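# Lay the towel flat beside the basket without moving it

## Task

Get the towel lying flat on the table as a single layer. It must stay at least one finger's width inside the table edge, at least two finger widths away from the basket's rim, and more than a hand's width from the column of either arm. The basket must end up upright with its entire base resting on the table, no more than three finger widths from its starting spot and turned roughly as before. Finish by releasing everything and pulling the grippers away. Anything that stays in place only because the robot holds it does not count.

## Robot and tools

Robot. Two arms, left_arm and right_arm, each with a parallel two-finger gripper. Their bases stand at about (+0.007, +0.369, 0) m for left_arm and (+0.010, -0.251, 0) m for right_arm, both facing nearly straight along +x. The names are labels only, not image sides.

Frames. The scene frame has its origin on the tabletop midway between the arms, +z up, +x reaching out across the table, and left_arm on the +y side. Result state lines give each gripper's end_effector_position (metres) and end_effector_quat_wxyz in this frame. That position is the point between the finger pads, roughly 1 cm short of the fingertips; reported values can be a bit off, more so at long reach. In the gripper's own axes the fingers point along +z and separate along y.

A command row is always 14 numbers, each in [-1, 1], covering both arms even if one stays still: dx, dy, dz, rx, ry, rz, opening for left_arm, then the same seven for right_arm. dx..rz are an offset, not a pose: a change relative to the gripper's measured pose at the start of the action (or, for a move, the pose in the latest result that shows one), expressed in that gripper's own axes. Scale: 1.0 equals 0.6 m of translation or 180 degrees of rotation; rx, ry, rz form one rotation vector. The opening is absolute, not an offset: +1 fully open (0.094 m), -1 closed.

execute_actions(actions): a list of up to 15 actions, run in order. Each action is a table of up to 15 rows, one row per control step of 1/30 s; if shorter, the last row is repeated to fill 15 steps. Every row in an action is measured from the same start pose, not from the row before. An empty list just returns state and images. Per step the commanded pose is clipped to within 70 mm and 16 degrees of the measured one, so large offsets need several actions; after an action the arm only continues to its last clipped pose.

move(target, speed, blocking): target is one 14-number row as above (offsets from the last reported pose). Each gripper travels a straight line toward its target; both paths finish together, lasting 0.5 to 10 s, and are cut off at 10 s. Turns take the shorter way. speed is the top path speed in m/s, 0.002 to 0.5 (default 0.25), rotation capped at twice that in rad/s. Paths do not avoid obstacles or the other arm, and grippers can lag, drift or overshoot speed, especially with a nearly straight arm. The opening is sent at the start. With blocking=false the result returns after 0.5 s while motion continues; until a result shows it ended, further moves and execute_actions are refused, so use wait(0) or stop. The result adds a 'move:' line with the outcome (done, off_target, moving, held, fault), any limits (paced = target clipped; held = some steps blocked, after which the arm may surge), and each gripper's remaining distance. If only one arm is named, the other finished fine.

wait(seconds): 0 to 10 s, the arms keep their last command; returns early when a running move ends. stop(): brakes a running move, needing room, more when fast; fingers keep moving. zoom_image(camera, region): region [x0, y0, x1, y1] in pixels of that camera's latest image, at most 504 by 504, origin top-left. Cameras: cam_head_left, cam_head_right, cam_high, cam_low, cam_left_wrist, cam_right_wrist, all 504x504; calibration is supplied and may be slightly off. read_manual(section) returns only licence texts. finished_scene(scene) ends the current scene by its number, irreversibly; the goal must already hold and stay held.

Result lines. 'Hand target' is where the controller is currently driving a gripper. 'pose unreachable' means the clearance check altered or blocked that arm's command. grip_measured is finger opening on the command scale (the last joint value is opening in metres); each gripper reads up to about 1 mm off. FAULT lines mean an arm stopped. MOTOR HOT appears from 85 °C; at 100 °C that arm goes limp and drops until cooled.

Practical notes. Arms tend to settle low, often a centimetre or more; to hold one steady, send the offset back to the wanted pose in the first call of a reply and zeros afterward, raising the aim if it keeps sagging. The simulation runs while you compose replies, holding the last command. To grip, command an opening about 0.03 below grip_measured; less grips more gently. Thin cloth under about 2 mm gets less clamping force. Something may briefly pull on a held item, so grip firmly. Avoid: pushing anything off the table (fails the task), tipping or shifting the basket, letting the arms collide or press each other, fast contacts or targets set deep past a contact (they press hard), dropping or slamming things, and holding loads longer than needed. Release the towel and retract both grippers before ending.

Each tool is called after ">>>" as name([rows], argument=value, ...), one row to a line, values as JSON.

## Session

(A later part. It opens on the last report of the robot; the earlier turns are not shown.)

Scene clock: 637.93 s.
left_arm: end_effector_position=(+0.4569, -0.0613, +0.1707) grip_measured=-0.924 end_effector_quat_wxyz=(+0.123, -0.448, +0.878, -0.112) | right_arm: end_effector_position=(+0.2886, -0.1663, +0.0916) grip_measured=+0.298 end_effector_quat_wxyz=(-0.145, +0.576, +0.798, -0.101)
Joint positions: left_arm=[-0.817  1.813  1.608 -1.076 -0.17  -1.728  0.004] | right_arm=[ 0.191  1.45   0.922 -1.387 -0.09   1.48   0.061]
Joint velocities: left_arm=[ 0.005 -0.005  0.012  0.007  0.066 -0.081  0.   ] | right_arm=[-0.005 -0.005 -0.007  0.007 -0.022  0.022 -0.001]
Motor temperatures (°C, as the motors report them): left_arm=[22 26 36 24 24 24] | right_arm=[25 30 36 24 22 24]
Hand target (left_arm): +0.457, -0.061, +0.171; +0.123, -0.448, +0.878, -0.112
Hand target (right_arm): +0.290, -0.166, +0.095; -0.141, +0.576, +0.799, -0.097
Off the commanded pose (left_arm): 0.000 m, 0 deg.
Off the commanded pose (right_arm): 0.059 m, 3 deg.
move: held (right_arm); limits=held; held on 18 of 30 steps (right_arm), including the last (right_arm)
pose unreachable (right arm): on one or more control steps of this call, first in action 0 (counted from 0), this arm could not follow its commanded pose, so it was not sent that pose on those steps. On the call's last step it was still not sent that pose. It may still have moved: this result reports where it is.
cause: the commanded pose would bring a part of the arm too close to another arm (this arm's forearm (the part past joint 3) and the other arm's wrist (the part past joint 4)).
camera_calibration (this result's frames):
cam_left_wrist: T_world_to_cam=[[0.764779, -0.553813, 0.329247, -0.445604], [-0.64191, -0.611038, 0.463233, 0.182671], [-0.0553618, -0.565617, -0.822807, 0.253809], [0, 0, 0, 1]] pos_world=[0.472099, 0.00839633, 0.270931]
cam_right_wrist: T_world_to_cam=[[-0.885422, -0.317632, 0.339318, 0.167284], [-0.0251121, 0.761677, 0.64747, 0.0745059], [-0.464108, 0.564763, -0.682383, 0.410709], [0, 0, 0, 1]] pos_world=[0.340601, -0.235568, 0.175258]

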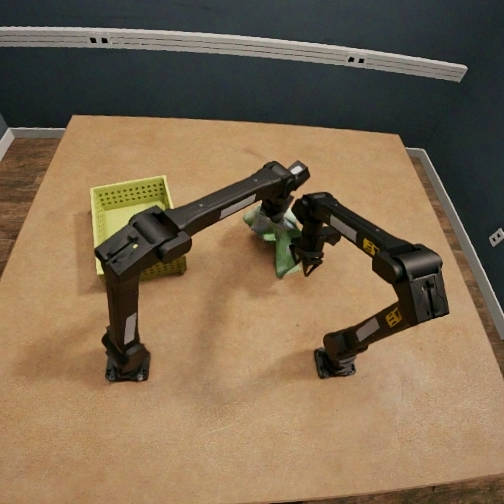

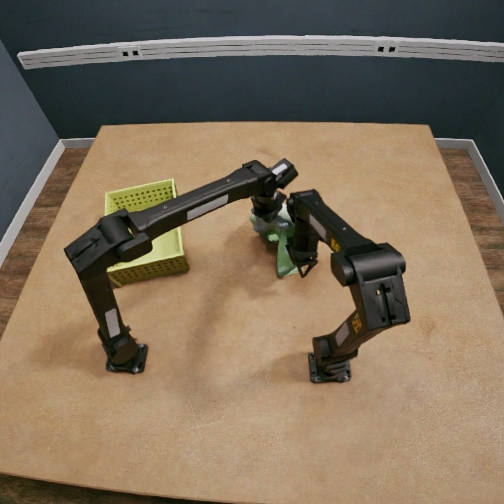

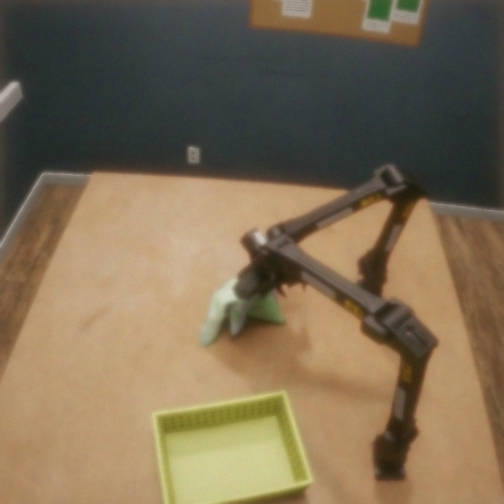

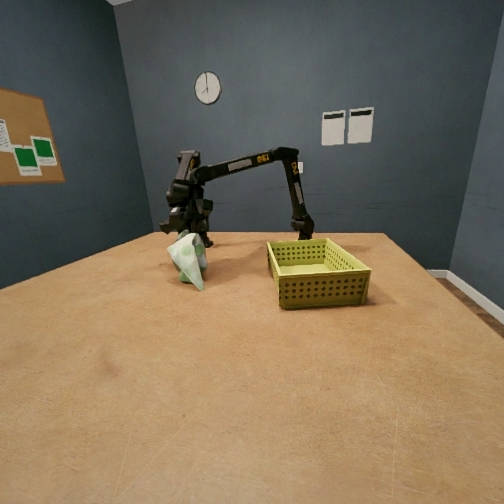

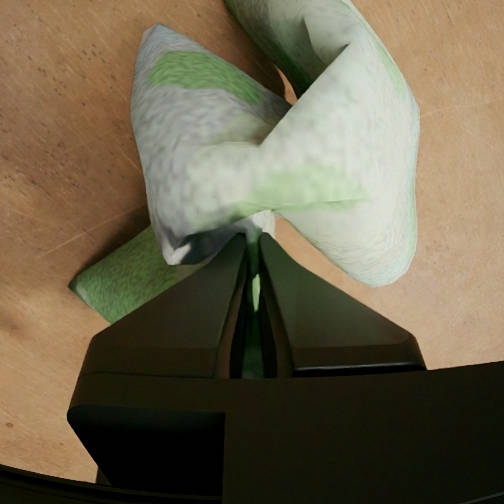

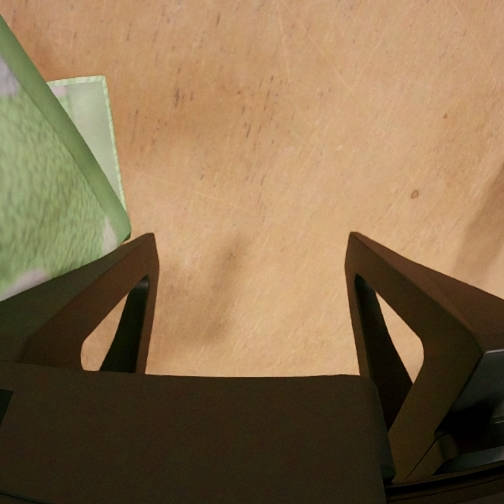

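>>> move(target=[-0.05,0,0.12,0,0,0,-1, 0,0,0,0,0,0,0.3], speed=0.08)

>>> execute_actions([
  [[0,0,0,0,0,0,0.2, 0,0,0,0,0,0,0.3]],
  [[0,0,-0.1,0,0,0,0.2, 0,0,0,0,0,0,0.3]],
])

>>> move(target=[-0.4,0,-0.2,0,0,0,0.2, 0,0,-0.03,0,0,0,0.3])

Scene clock: 643.60 s.
left_arm: end_effector_position=(+0.4905, -0.0474, +0.1247) grip_measured=-0.924 end_effector_quat_wxyz=(+0.126, -0.451, +0.875, -0.121) | right_arm: end_effector_position=(+0.2886, -0.1663, +0.0916) grip_measured=+0.298 end_effector_quat_wxyz=(-0.145, +0.576, +0.798, -0.101)
Joint positions: left_arm=[-0.759  1.869  1.56  -0.946 -0.154 -1.679  0.004] | right_arm=[ 0.191  1.45   0.922 -1.387 -0.09   1.48   0.061]
Joint velocities: left_arm=[ 0.005 -0.015 -0.002 -0.017 -0.066  0.095 -0.001] | right_arm=[ 0.015 -0.015  0.007  0.002 -0.066 -0.007 -0.   ]
Motor temperatures (°C, as the motors report them): left_arm=[22 26 36 24 24 24] | right_arm=[25 30 35 24 22 24]
Hand target (left_arm): +0.495, -0.043, +0.106; +0.122, -0.448, +0.878, -0.112
Hand target (right_arm): +0.289, -0.166, +0.092; -0.145, +0.576, +0.798, -0.101
Off the commanded pose (left_arm): 0.020 m, 1 deg.
Off the commanded pose (right_arm): 0.000 m, 0 deg.
move: off_target (left_arm)
camera_calibration (this result's frames):
cam_left_wrist: T_world_to_cam=[[0.764019, -0.544211, 0.346568, -0.449713], [-0.643876, -0.608806, 0.463443, 0.235141], [-0.0412179, -0.577226, -0.815544, 0.217257], [0, 0, 0, 1]] pos_world=[0.503946, 0.0238232, 0.224065]
cam_right_wrist: T_world_to_cam=[[-0.885422, -0.317632, 0.339318, 0.167284], [-0.0251121, 0.761677, 0.64747, 0.0745059], [-0.464108, 0.564763, -0.682383, 0.410709], [0, 0, 0, 1]] pos_world=[0.340601, -0.235568, 0.175258]

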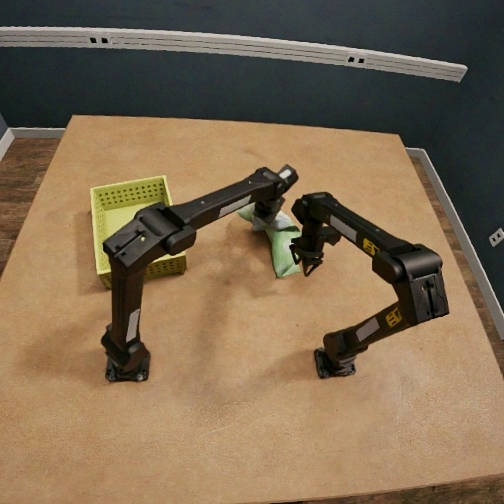

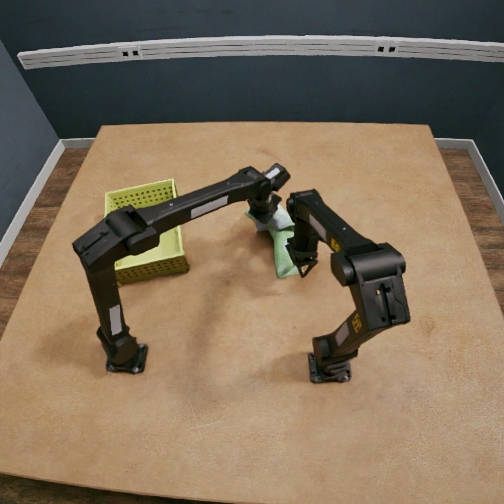

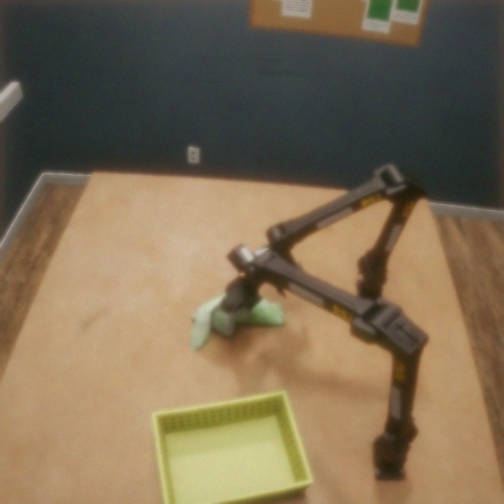

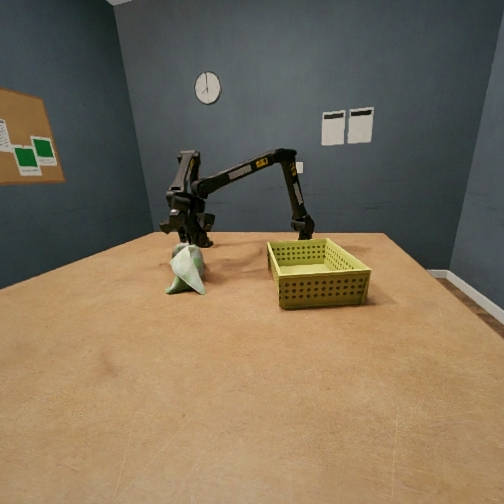

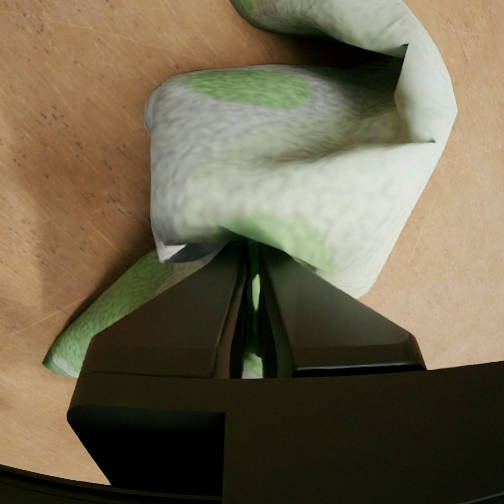

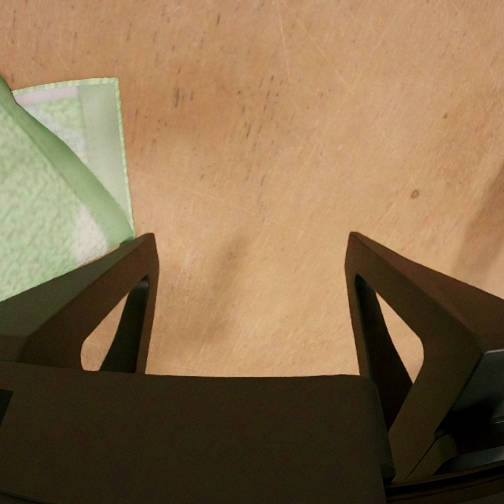

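Scene clock: 644.60 s.
left_arm: end_effector_position=(+0.4716, -0.0298, +0.1805) grip_measured=+0.199 end_effector_quat_wxyz=(+0.127, -0.451, +0.875, -0.122) | right_arm: end_effector_position=(+0.2886, -0.1663, +0.0916) grip_measured=+0.298 end_effector_quat_wxyz=(-0.145, +0.576, +0.798, -0.101)
Joint positions: left_arm=[-0.759  1.763  1.56  -1.047 -0.155 -1.679  0.056] | right_arm=[ 0.191  1.45   0.922 -1.387 -0.09   1.48   0.061]
Joint velocities: left_arm=[-0.005  0.024  0.012 -0.037  0.007 -0.022 -0.   ] | right_arm=[-0.015 -0.005 -0.007 -0.007 -0.051 -0.037  0.   ]
Motor temperatures (°C, as the motors report them): left_arm=[22 26 36 24 24 24] | right_arm=[25 30 35 24 22 24]
Hand target (left_arm): +0.471, -0.041, +0.181; +0.126, -0.451, +0.875, -0.121
Hand target (right_arm): +0.289, -0.166, +0.092; -0.145, +0.576, +0.798, -0.101
Off the commanded pose (left_arm): 0.012 m, 0 deg.
Off the commanded pose (right_arm): 0.000 m, 0 deg.
camera_calibration (this result's frames):
cam_left_wrist: T_world_to_cam=[[0.762798, -0.543596, 0.350203, -0.445071], [-0.645482, -0.607751, 0.462592, 0.20873], [-0.0386273, -0.578914, -0.814473, 0.270678], [0, 0, 0, 1]] pos_world=[0.484687, 0.0416167, 0.279768]
cam_right_wrist: T_world_to_cam=[[-0.885422, -0.317632, 0.339318, 0.167284], [-0.0251121, 0.761677, 0.64747, 0.0745059], [-0.464108, 0.564763, -0.682383, 0.410709], [0, 0, 0, 1]] pos_world=[0.340601, -0.235568, 0.175258]

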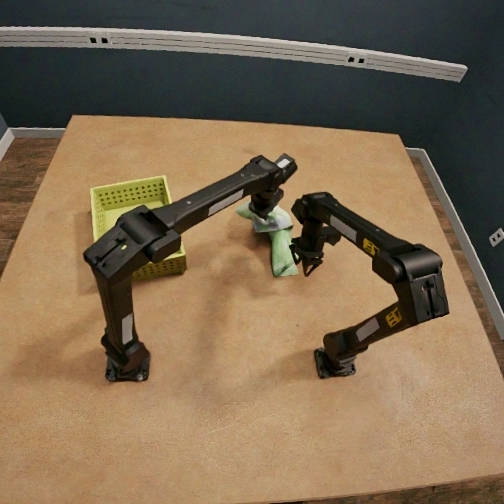

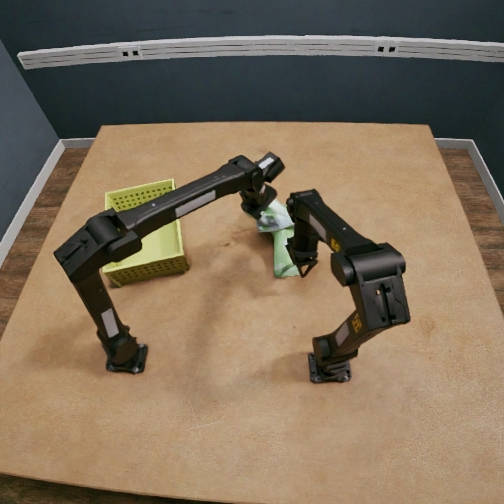

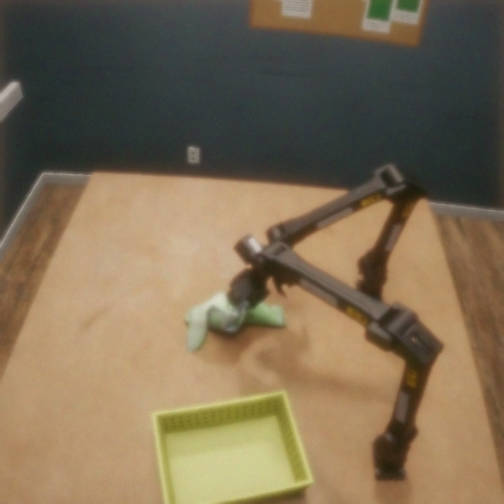

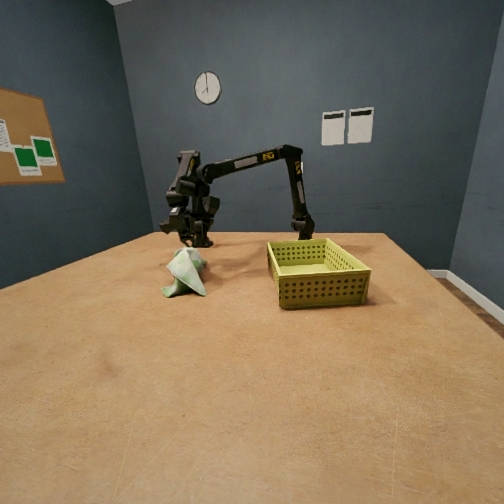

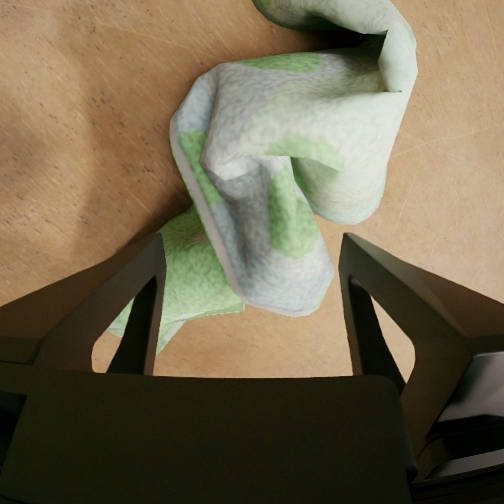

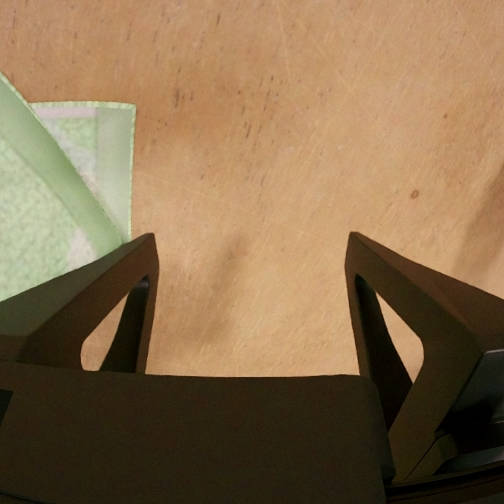

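Scene clock: 646.23 s.
left_arm: end_effector_position=(+0.5614, +0.1856, +0.3045) grip_measured=+0.199 end_effector_quat_wxyz=(+0.120, -0.462, +0.871, -0.116) | right_arm: end_effector_position=(+0.2809, -0.1683, +0.0946) grip_measured=+0.298 end_effector_quat_wxyz=(-0.156, +0.575, +0.795, -0.114)
Joint positions: left_arm=[-0.331  1.658  1.75  -1.328 -0.015 -1.296  0.056] | right_arm=[ 0.191  1.45   0.922 -1.422 -0.09   1.48   0.061]
Joint velocities: left_arm=[-0.005 -0.005 -0.012 -0.027 -0.051  0.007  0.   ] | right_arm=[-0.005  0.005  0.002  0.002  0.007  0.022 -0.001]
Motor temperatures (°C, as the motors report them): left_arm=[22 26 36 24 24 24] | right_arm=[25 30 35 24 22 24]
Hand target (left_arm): +0.567, +0.181, +0.317; +0.125, -0.451, +0.875, -0.122
Hand target (right_arm): +0.294, -0.167, +0.108; -0.145, +0.576, +0.798, -0.101
Off the commanded pose (left_arm): 0.017 m, 2 deg.
Off the commanded pose (right_arm): 0.020 m, 2 deg.
move: off_target (left_arm, right_arm)
camera_calibration (this result's frames):
cam_left_wrist: T_world_to_cam=[[0.781538, -0.526829, 0.334141, -0.448722], [-0.622507, -0.623328, 0.473231, 0.326988], [-0.0410324, -0.577853, -0.815109, 0.501208], [0, 0, 0, 1]] pos_world=[0.574811, 0.257046, 0.403734]
cam_right_wrist: T_world_to_cam=[[-0.873451, -0.314635, 0.371602, 0.152897], [-0.00340696, 0.767112, 0.641505, 0.0692135], [-0.4869, 0.559057, -0.671107, 0.41465], [0, 0, 0, 1]] pos_world=[0.335677, -0.236801, 0.177057]

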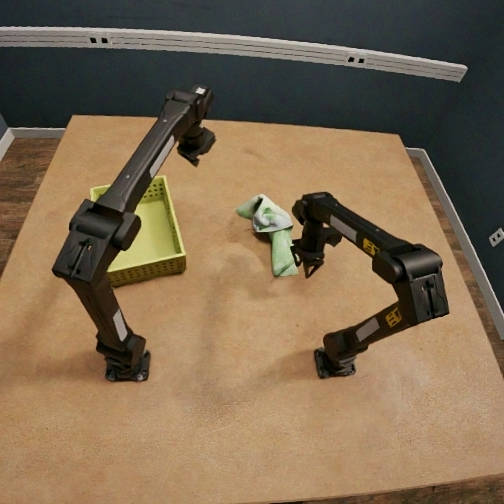

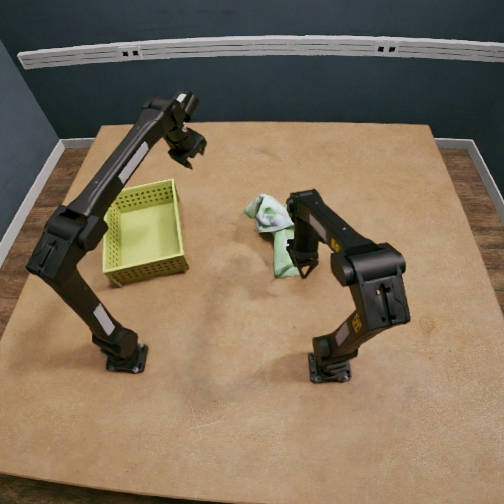

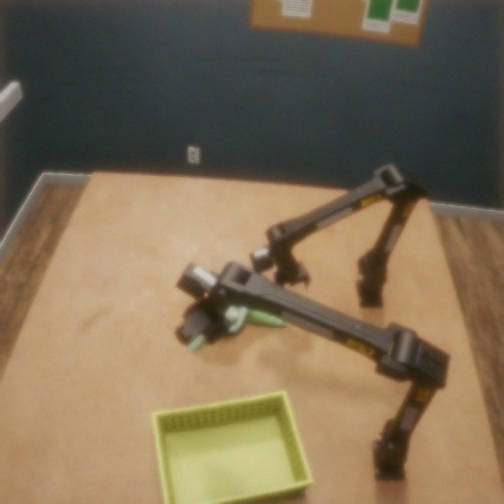

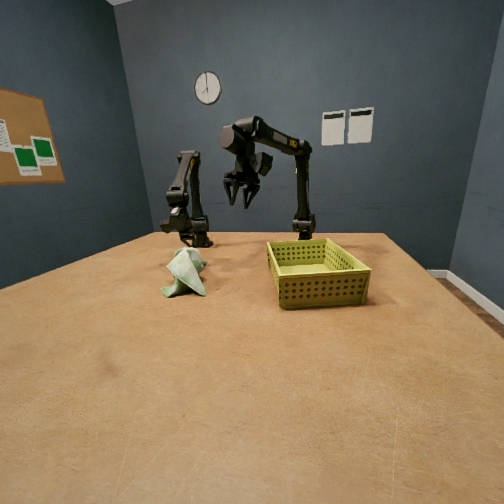

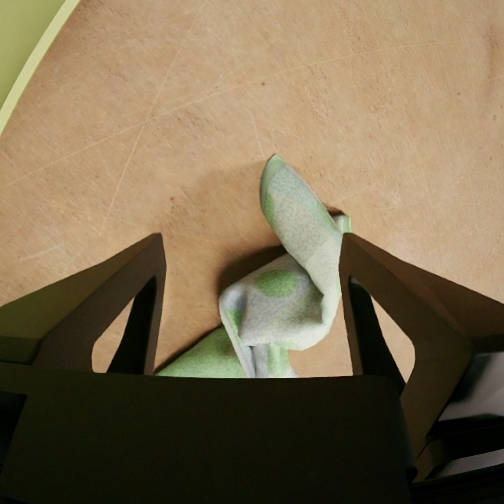

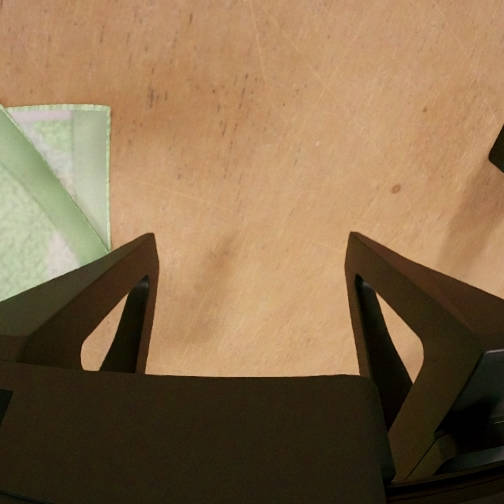

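Heap stands stiff. Grab the green hem now.

>>> move(target=[0,0,0,0,0,0,0.2, 0,0.1,-0.03,0,0,0,0.3], speed=0.08)

>>> move(target=[0,0,0,0,0,0,0.2, 0,0.02,0.1,0,0,0,0.3], speed=0.05)

Scene clock: 650.60 s.
left_arm: end_effector_position=(+0.5614, +0.1856, +0.3045) grip_measured=+0.199 end_effector_quat_wxyz=(+0.120, -0.461, +0.872, -0.115) | right_arm: end_effector_position=(+0.3286, -0.1559, +0.0835) grip_measured=+0.298 end_effector_quat_wxyz=(-0.161, +0.574, +0.794, -0.120)
Joint positions: left_arm=[-0.331  1.658  1.75  -1.328 -0.015 -1.294  0.056] | right_arm=[ 0.192  1.597  1.053 -1.422 -0.09   1.48   0.061]
Joint velocities: left_arm=[-0.024 -0.005  0.007  0.012  0.081 -0.022  0.   ] | right_arm=[-0.005 -0.015 -0.002 -0.002 -0.066  0.007 -0.001]
Motor temperatures (°C, as the motors report them): left_arm=[22 26 37 24 24 24] | right_arm=[25 30 36 24 22 24]
Hand target (left_arm): +0.561, +0.186, +0.305; +0.120, -0.462, +0.871, -0.116
Hand target (right_arm): +0.340, -0.150, +0.091; -0.155, +0.575, +0.795, -0.114
Off the commanded pose (left_arm): 0.000 m, 0 deg.
Off the commanded pose (right_arm): 0.015 m, 1 deg.
move: off_target (right_arm)
camera_calibration (this result's frames):
cam_left_wrist: T_world_to_cam=[[0.780328, -0.528759, 0.33392, -0.447617], [-0.623951, -0.622323, 0.472651, 0.327789], [-0.042112, -0.577173, -0.815535, 0.501817], [0, 0, 0, 1]] pos_world=[0.574945, 0.256945, 0.403788]
cam_right_wrist: T_world_to_cam=[[-0.867202, -0.314153, 0.386353, 0.1993], [0.00565949, 0.769609, 0.63849, 0.0647196], [-0.497924, 0.555887, -0.665629, 0.426167], [0, 0, 0, 1]] pos_world=[0.384666, -0.224099, 0.165346]

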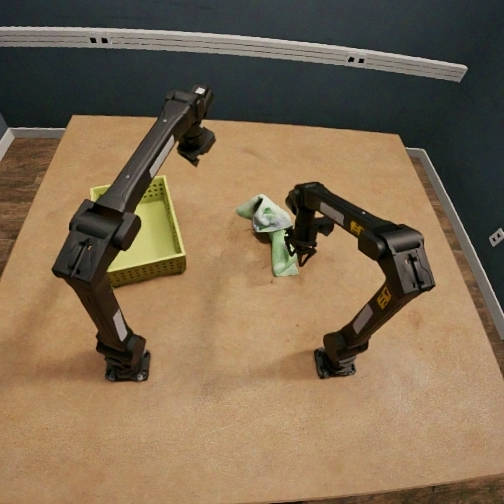

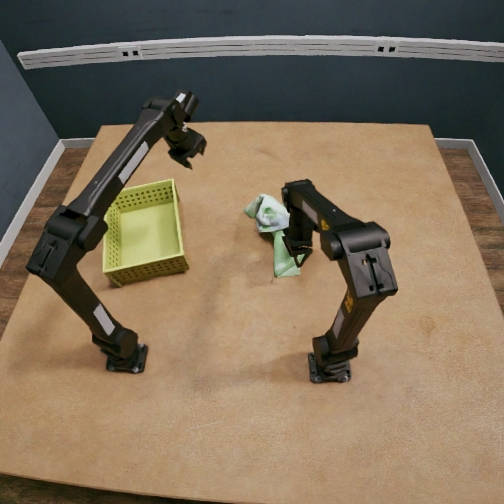

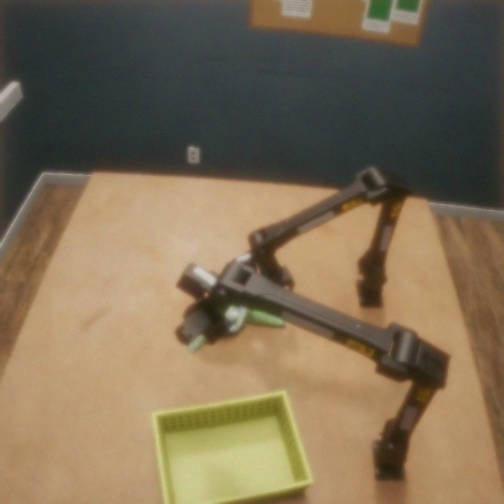

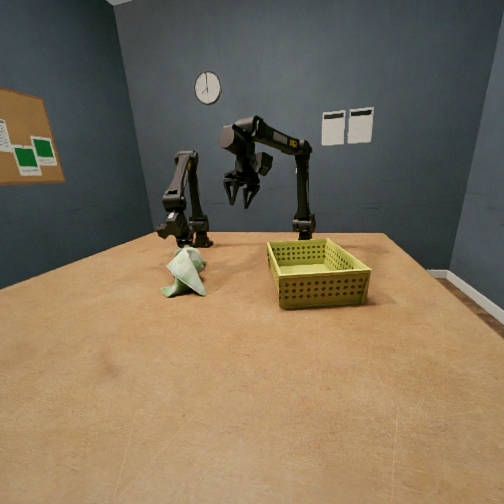

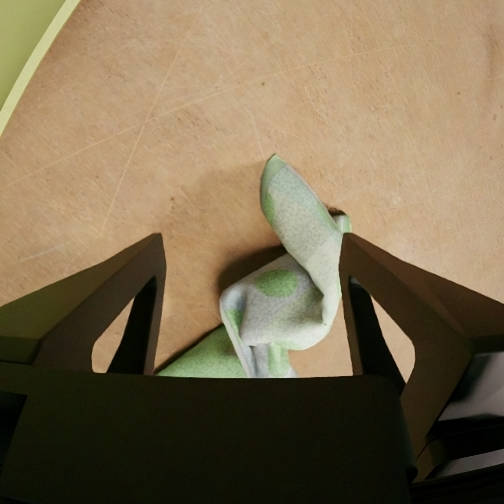

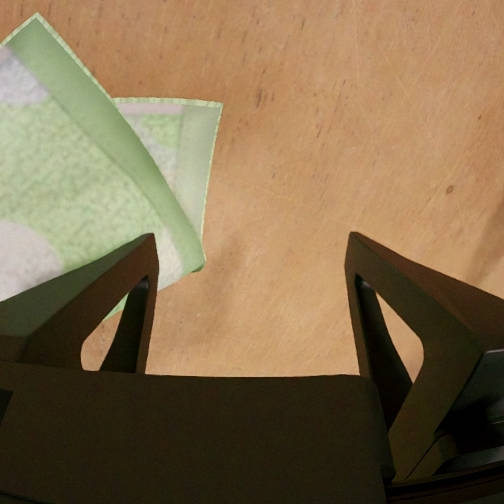

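Scene clock: 652.17 s.
left_arm: end_effector_position=(+0.5614, +0.1856, +0.3045) grip_measured=+0.199 end_effector_quat_wxyz=(+0.120, -0.461, +0.872, -0.115) | right_arm: end_effector_position=(+0.3151, -0.1557, +0.0278) grip_measured=+0.298 end_effector_quat_wxyz=(-0.161, +0.573, +0.795, -0.122)
Joint positions: left_arm=[-0.331  1.658  1.75  -1.328 -0.015 -1.294  0.056] | right_arm=[ 0.202  1.661  0.955 -1.262 -0.091  1.487  0.061]
Joint velocities: left_arm=[-0.015  0.005  0.002  0.017 -0.051  0.022 -0.001] | right_arm=[-0.015 -0.005 -0.022  0.002  0.037  0.051  0.   ]
Motor temperatures (°C, as the motors report them): left_arm=[22 26 37 24 24 24] | right_arm=[25 30 35 24 22 24]
Hand target (left_arm): +0.561, +0.186, +0.305; +0.120, -0.461, +0.872, -0.115
Hand target (right_arm): +0.316, -0.152, +0.024; -0.161, +0.574, +0.794, -0.120
Off the commanded pose (left_arm): 0.000 m, 0 deg.
Off the commanded pose (right_arm): 0.005 m, 0 deg.
move: done
camera_calibration (this result's frames):
cam_left_wrist: T_world_to_cam=[[0.780328, -0.528759, 0.33392, -0.447617], [-0.623951, -0.622323, 0.472651, 0.327789], [-0.042112, -0.577173, -0.815535, 0.501817], [0, 0, 0, 1]] pos_world=[0.574945, 0.256945, 0.403788]
cam_right_wrist: T_world_to_cam=[[-0.865369, -0.315628, 0.38925, 0.208285], [0.00500523, 0.771253, 0.636508, 0.100703], [-0.501111, 0.552763, -0.665839, 0.38281], [0, 0, 0, 1]] pos_world=[0.371569, -0.22353, 0.109717]

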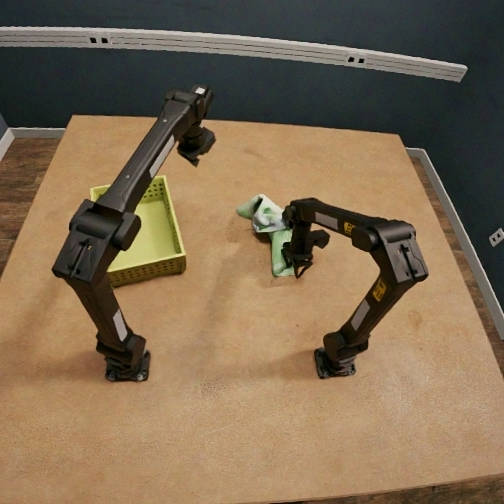

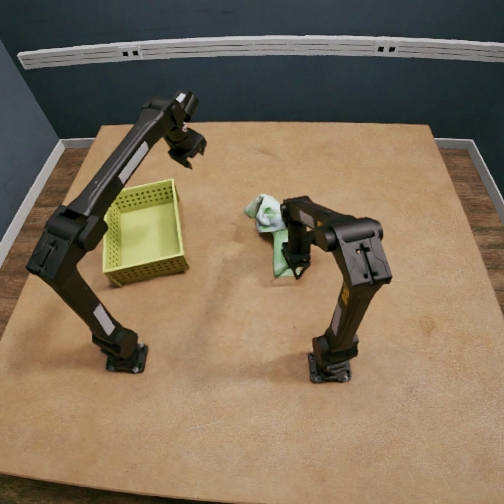

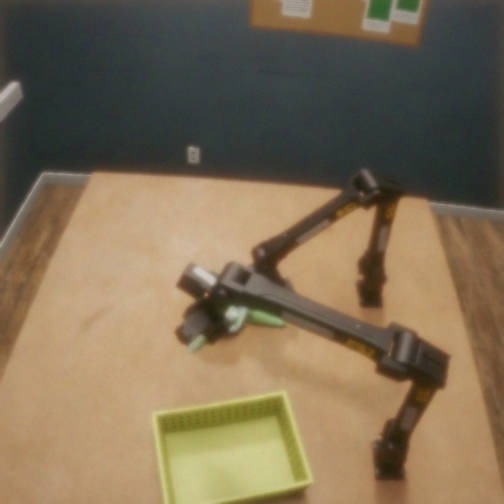

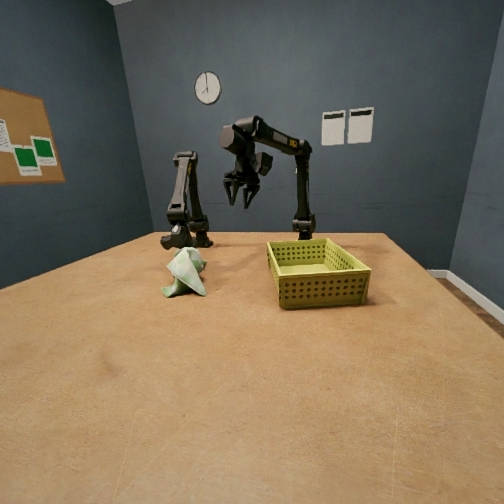

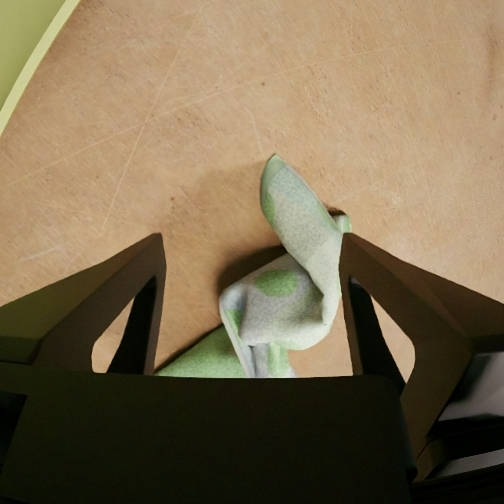

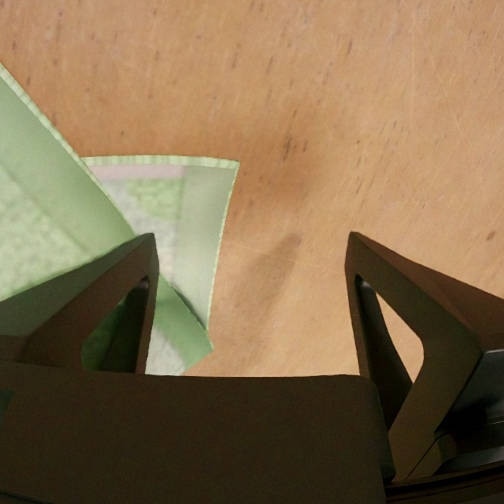

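>>> execute_actions([
  [[0,0,0,0,0,0,0.2, 0.02,0.0,0.03,0,0,0,0.2]],
  [[0,0,0,0,0,0,0.2, 0,0,0.02,0,0,0,-0.4]],
  [[0,0,0,0,0,0,0.2, 0,0,0.01,0,0,0,-1]],
  [[0,0,0,0,0,0,0.2, 0,0,0.0,0,0,0,-1]],
  [[0,0,0,0,0,0,0.2, 0,0,-0.1,0,0,0,-1]],
  [[0,0,0,0,0,0,0.2, 0,0,-0.12,0,0,0,-1]],
])

Scene clock: 659.83 s.
left_arm: end_effector_position=(+0.5614, +0.1856, +0.3045) grip_measured=+0.199 end_effector_quat_wxyz=(+0.120, -0.461, +0.872, -0.115) | right_arm: end_effector_position=(+0.3338, -0.1477, +0.1185) grip_measured=-0.986 end_effector_quat_wxyz=(-0.168, +0.574, +0.791, -0.131)
Joint positions: left_arm=[-0.331  1.658  1.75  -1.328 -0.015 -1.294  0.056] | right_arm=[ 0.209  1.586  1.137 -1.541 -0.094  1.499  0.001]
Joint velocities: left_arm=[ 0.005 -0.015 -0.002  0.002  0.022 -0.037  0.   ] | right_arm=[-0.015 -0.015 -0.002 -0.022  0.066 -0.037  0.001]
Motor temperatures (°C, as the motors report them): left_arm=[22 26 37 24 24 24] | right_arm=[25 30 35 24 22 24]
Hand target (left_arm): +0.561, +0.186, +0.305; +0.120, -0.461, +0.872, -0.115
Hand target (right_arm): +0.341, -0.149, +0.126; -0.164, +0.572, +0.793, -0.128
Off the commanded pose (left_arm): 0.000 m, 0 deg.
Off the commanded pose (right_arm): 0.011 m, 1 deg.
camera_calibration (this result's frames):
cam_left_wrist: T_world_to_cam=[[0.780328, -0.528759, 0.33392, -0.447617], [-0.623951, -0.622323, 0.472651, 0.327789], [-0.042112, -0.577173, -0.815535, 0.501817], [0, 0, 0, 1]] pos_world=[0.574945, 0.256945, 0.403788]
cam_right_wrist: T_world_to_cam=[[-0.857897, -0.307963, 0.411306, 0.187829], [0.0235074, 0.77612, 0.630147, 0.031986], [-0.513284, 0.550269, -0.658592, 0.45093], [0, 0, 0, 1]] pos_world=[0.391841, -0.215114, 0.199568]

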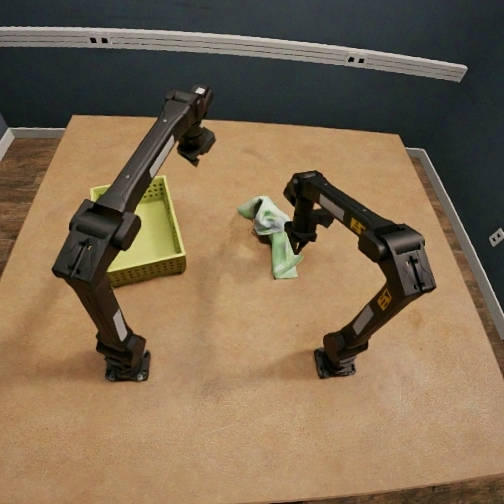

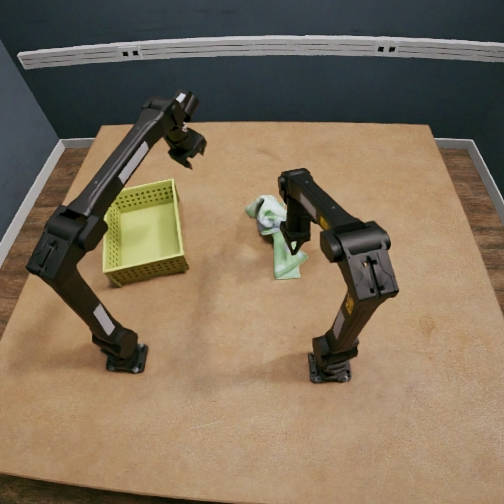

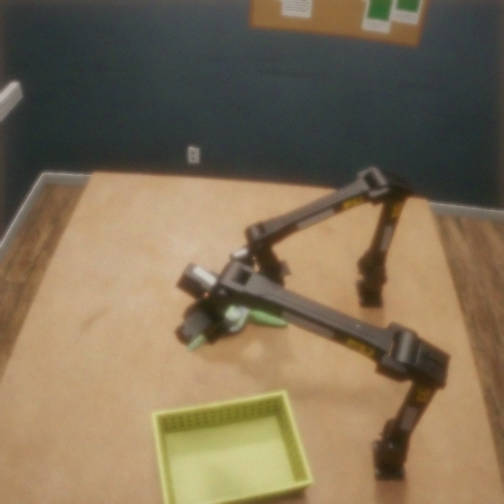

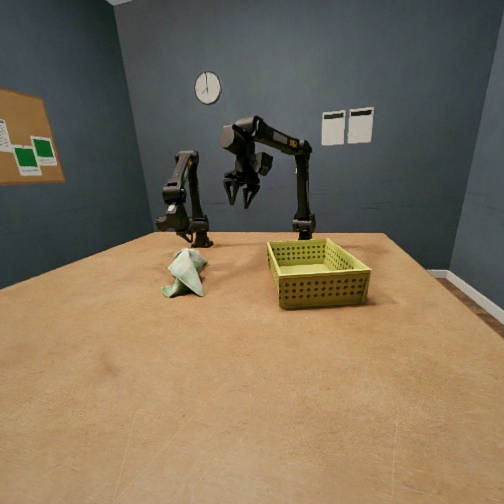

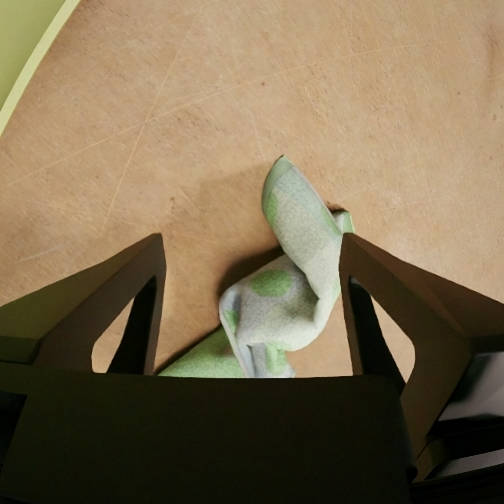

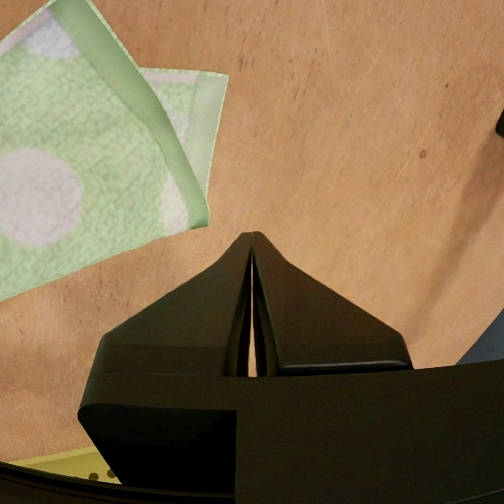

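>>> move(target=[0,0,0,0,0,0,0.2, -0.3,-0.1,-0.1,0,0,0,-1])

>>> zoom_image(camera="cam_head_right", region=[190,150,370,330])

>>> zoom_image(camera="cam_low", region=[120,210,260,320])

Scene clock: 664.57 s.
left_arm: end_effector_position=(+0.5614, +0.1856, +0.3045) grip_measured=+0.199 end_effector_quat_wxyz=(+0.120, -0.461, +0.872, -0.115) | right_arm: end_effector_position=(+0.3451, -0.3342, +0.1648) grip_measured=-0.986 end_effector_quat_wxyz=(-0.181, +0.578, +0.785, -0.130)
Joint positions: left_arm=[-0.331  1.658  1.75  -1.328 -0.015 -1.294  0.056] | right_arm=[-0.255  1.566  1.238 -1.684  0.081  1.087  0.001]
Joint velocities: left_arm=[-0.015 -0.005 -0.002 -0.022  0.051  0.022 -0.   ] | right_arm=[-0.005  0.015  0.017  0.007 -0.022 -0.007 -0.001]
Motor temperatures (°C, as the motors report them): left_arm=[22 26 37 24 24 24] | right_arm=[25 30 35 24 22 24]
Hand target (left_arm): +0.561, +0.186, +0.305; +0.120, -0.461, +0.872, -0.115
Hand target (right_arm): +0.355, -0.334, +0.174; -0.173, +0.573, +0.791, -0.126
Off the commanded pose (left_arm): 0.000 m, 0 deg.
Off the commanded pose (right_arm): 0.018 m, 2 deg.
move: off_target (right_arm)
camera_calibration (this result's frames):
cam_left_wrist: T_world_to_cam=[[0.780328, -0.528759, 0.33392, -0.447617], [-0.623951, -0.622323, 0.472651, 0.327789], [-0.042112, -0.577173, -0.815535, 0.501817], [0, 0, 0, 1]] pos_world=[0.574945, 0.256945, 0.403788]
cam_right_wrist: T_world_to_cam=[[-0.855342, -0.298909, 0.423135, 0.121137], [0.0492407, 0.766158, 0.640763, 0.133406], [-0.515718, 0.568907, -0.640608, 0.593955], [0, 0, 0, 1]] pos_world=[0.403358, -0.403906, 0.243753]

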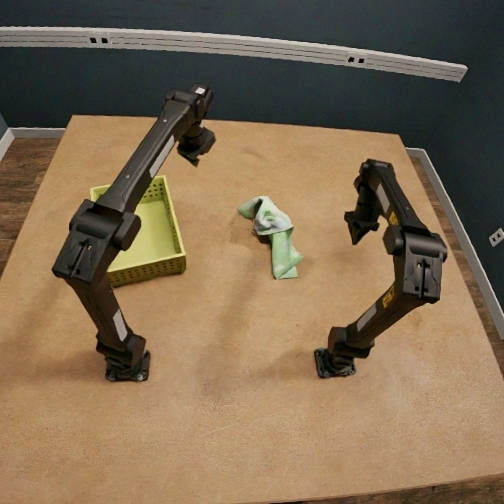

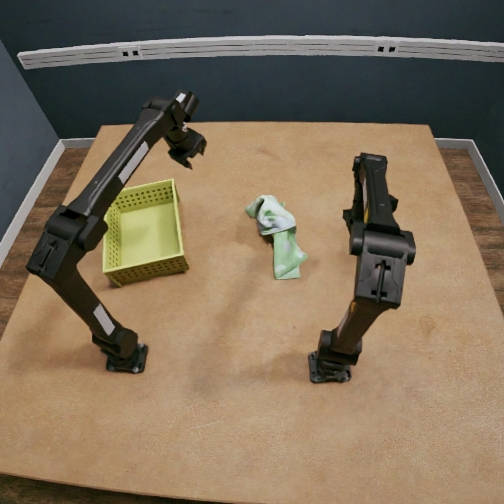

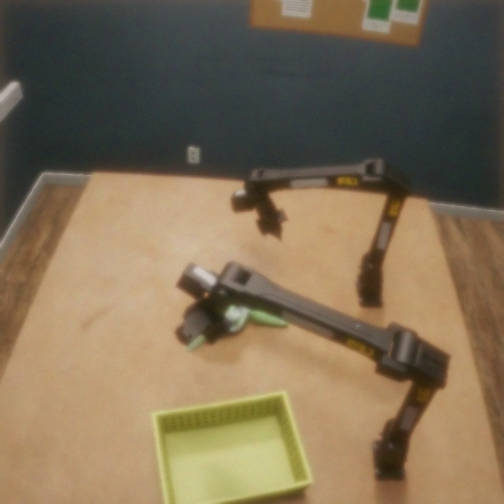

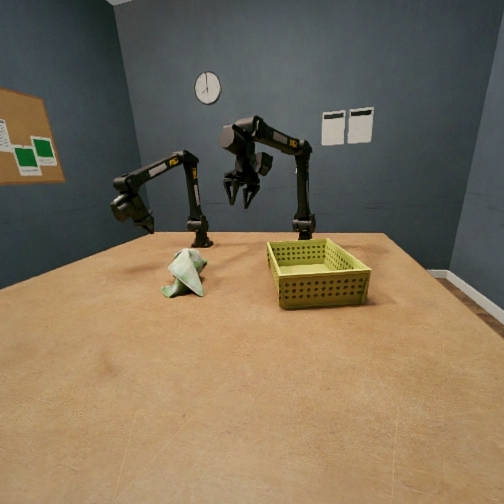

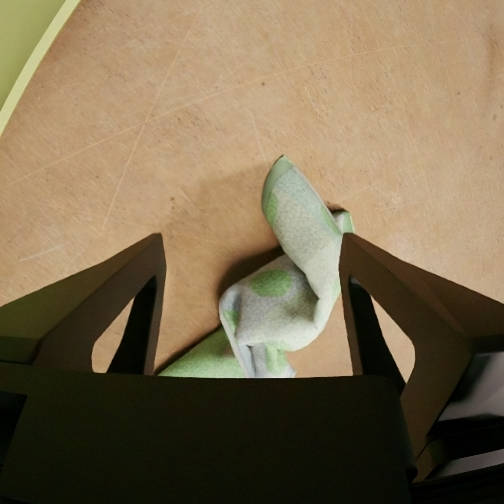

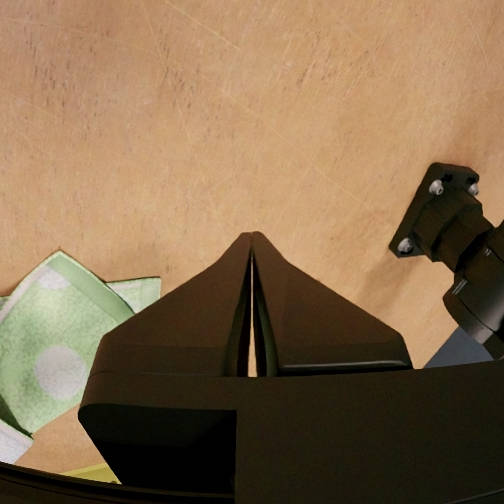

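Region (190, 150, 370, 330) of cam_head_right's 504x504 image, scaled by 2.800, with more detail than that image has.

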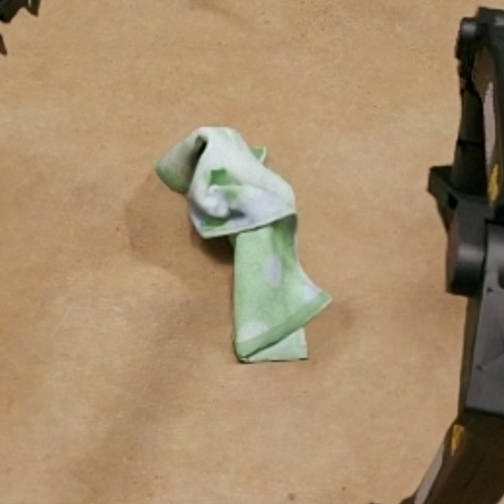

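Region (120, 210, 260, 320) of cam_low's 504x504 image, scaled by 3.600, with more detail than that image has; it fills the top 396 rows of this view, and the rest is white.

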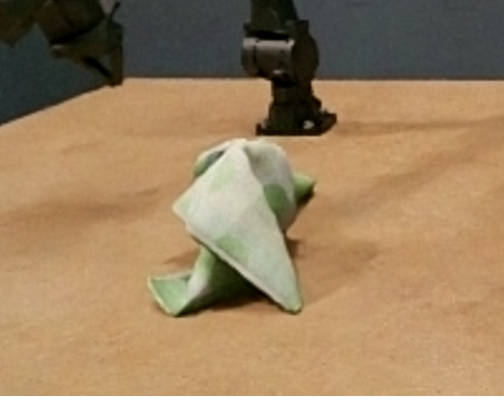

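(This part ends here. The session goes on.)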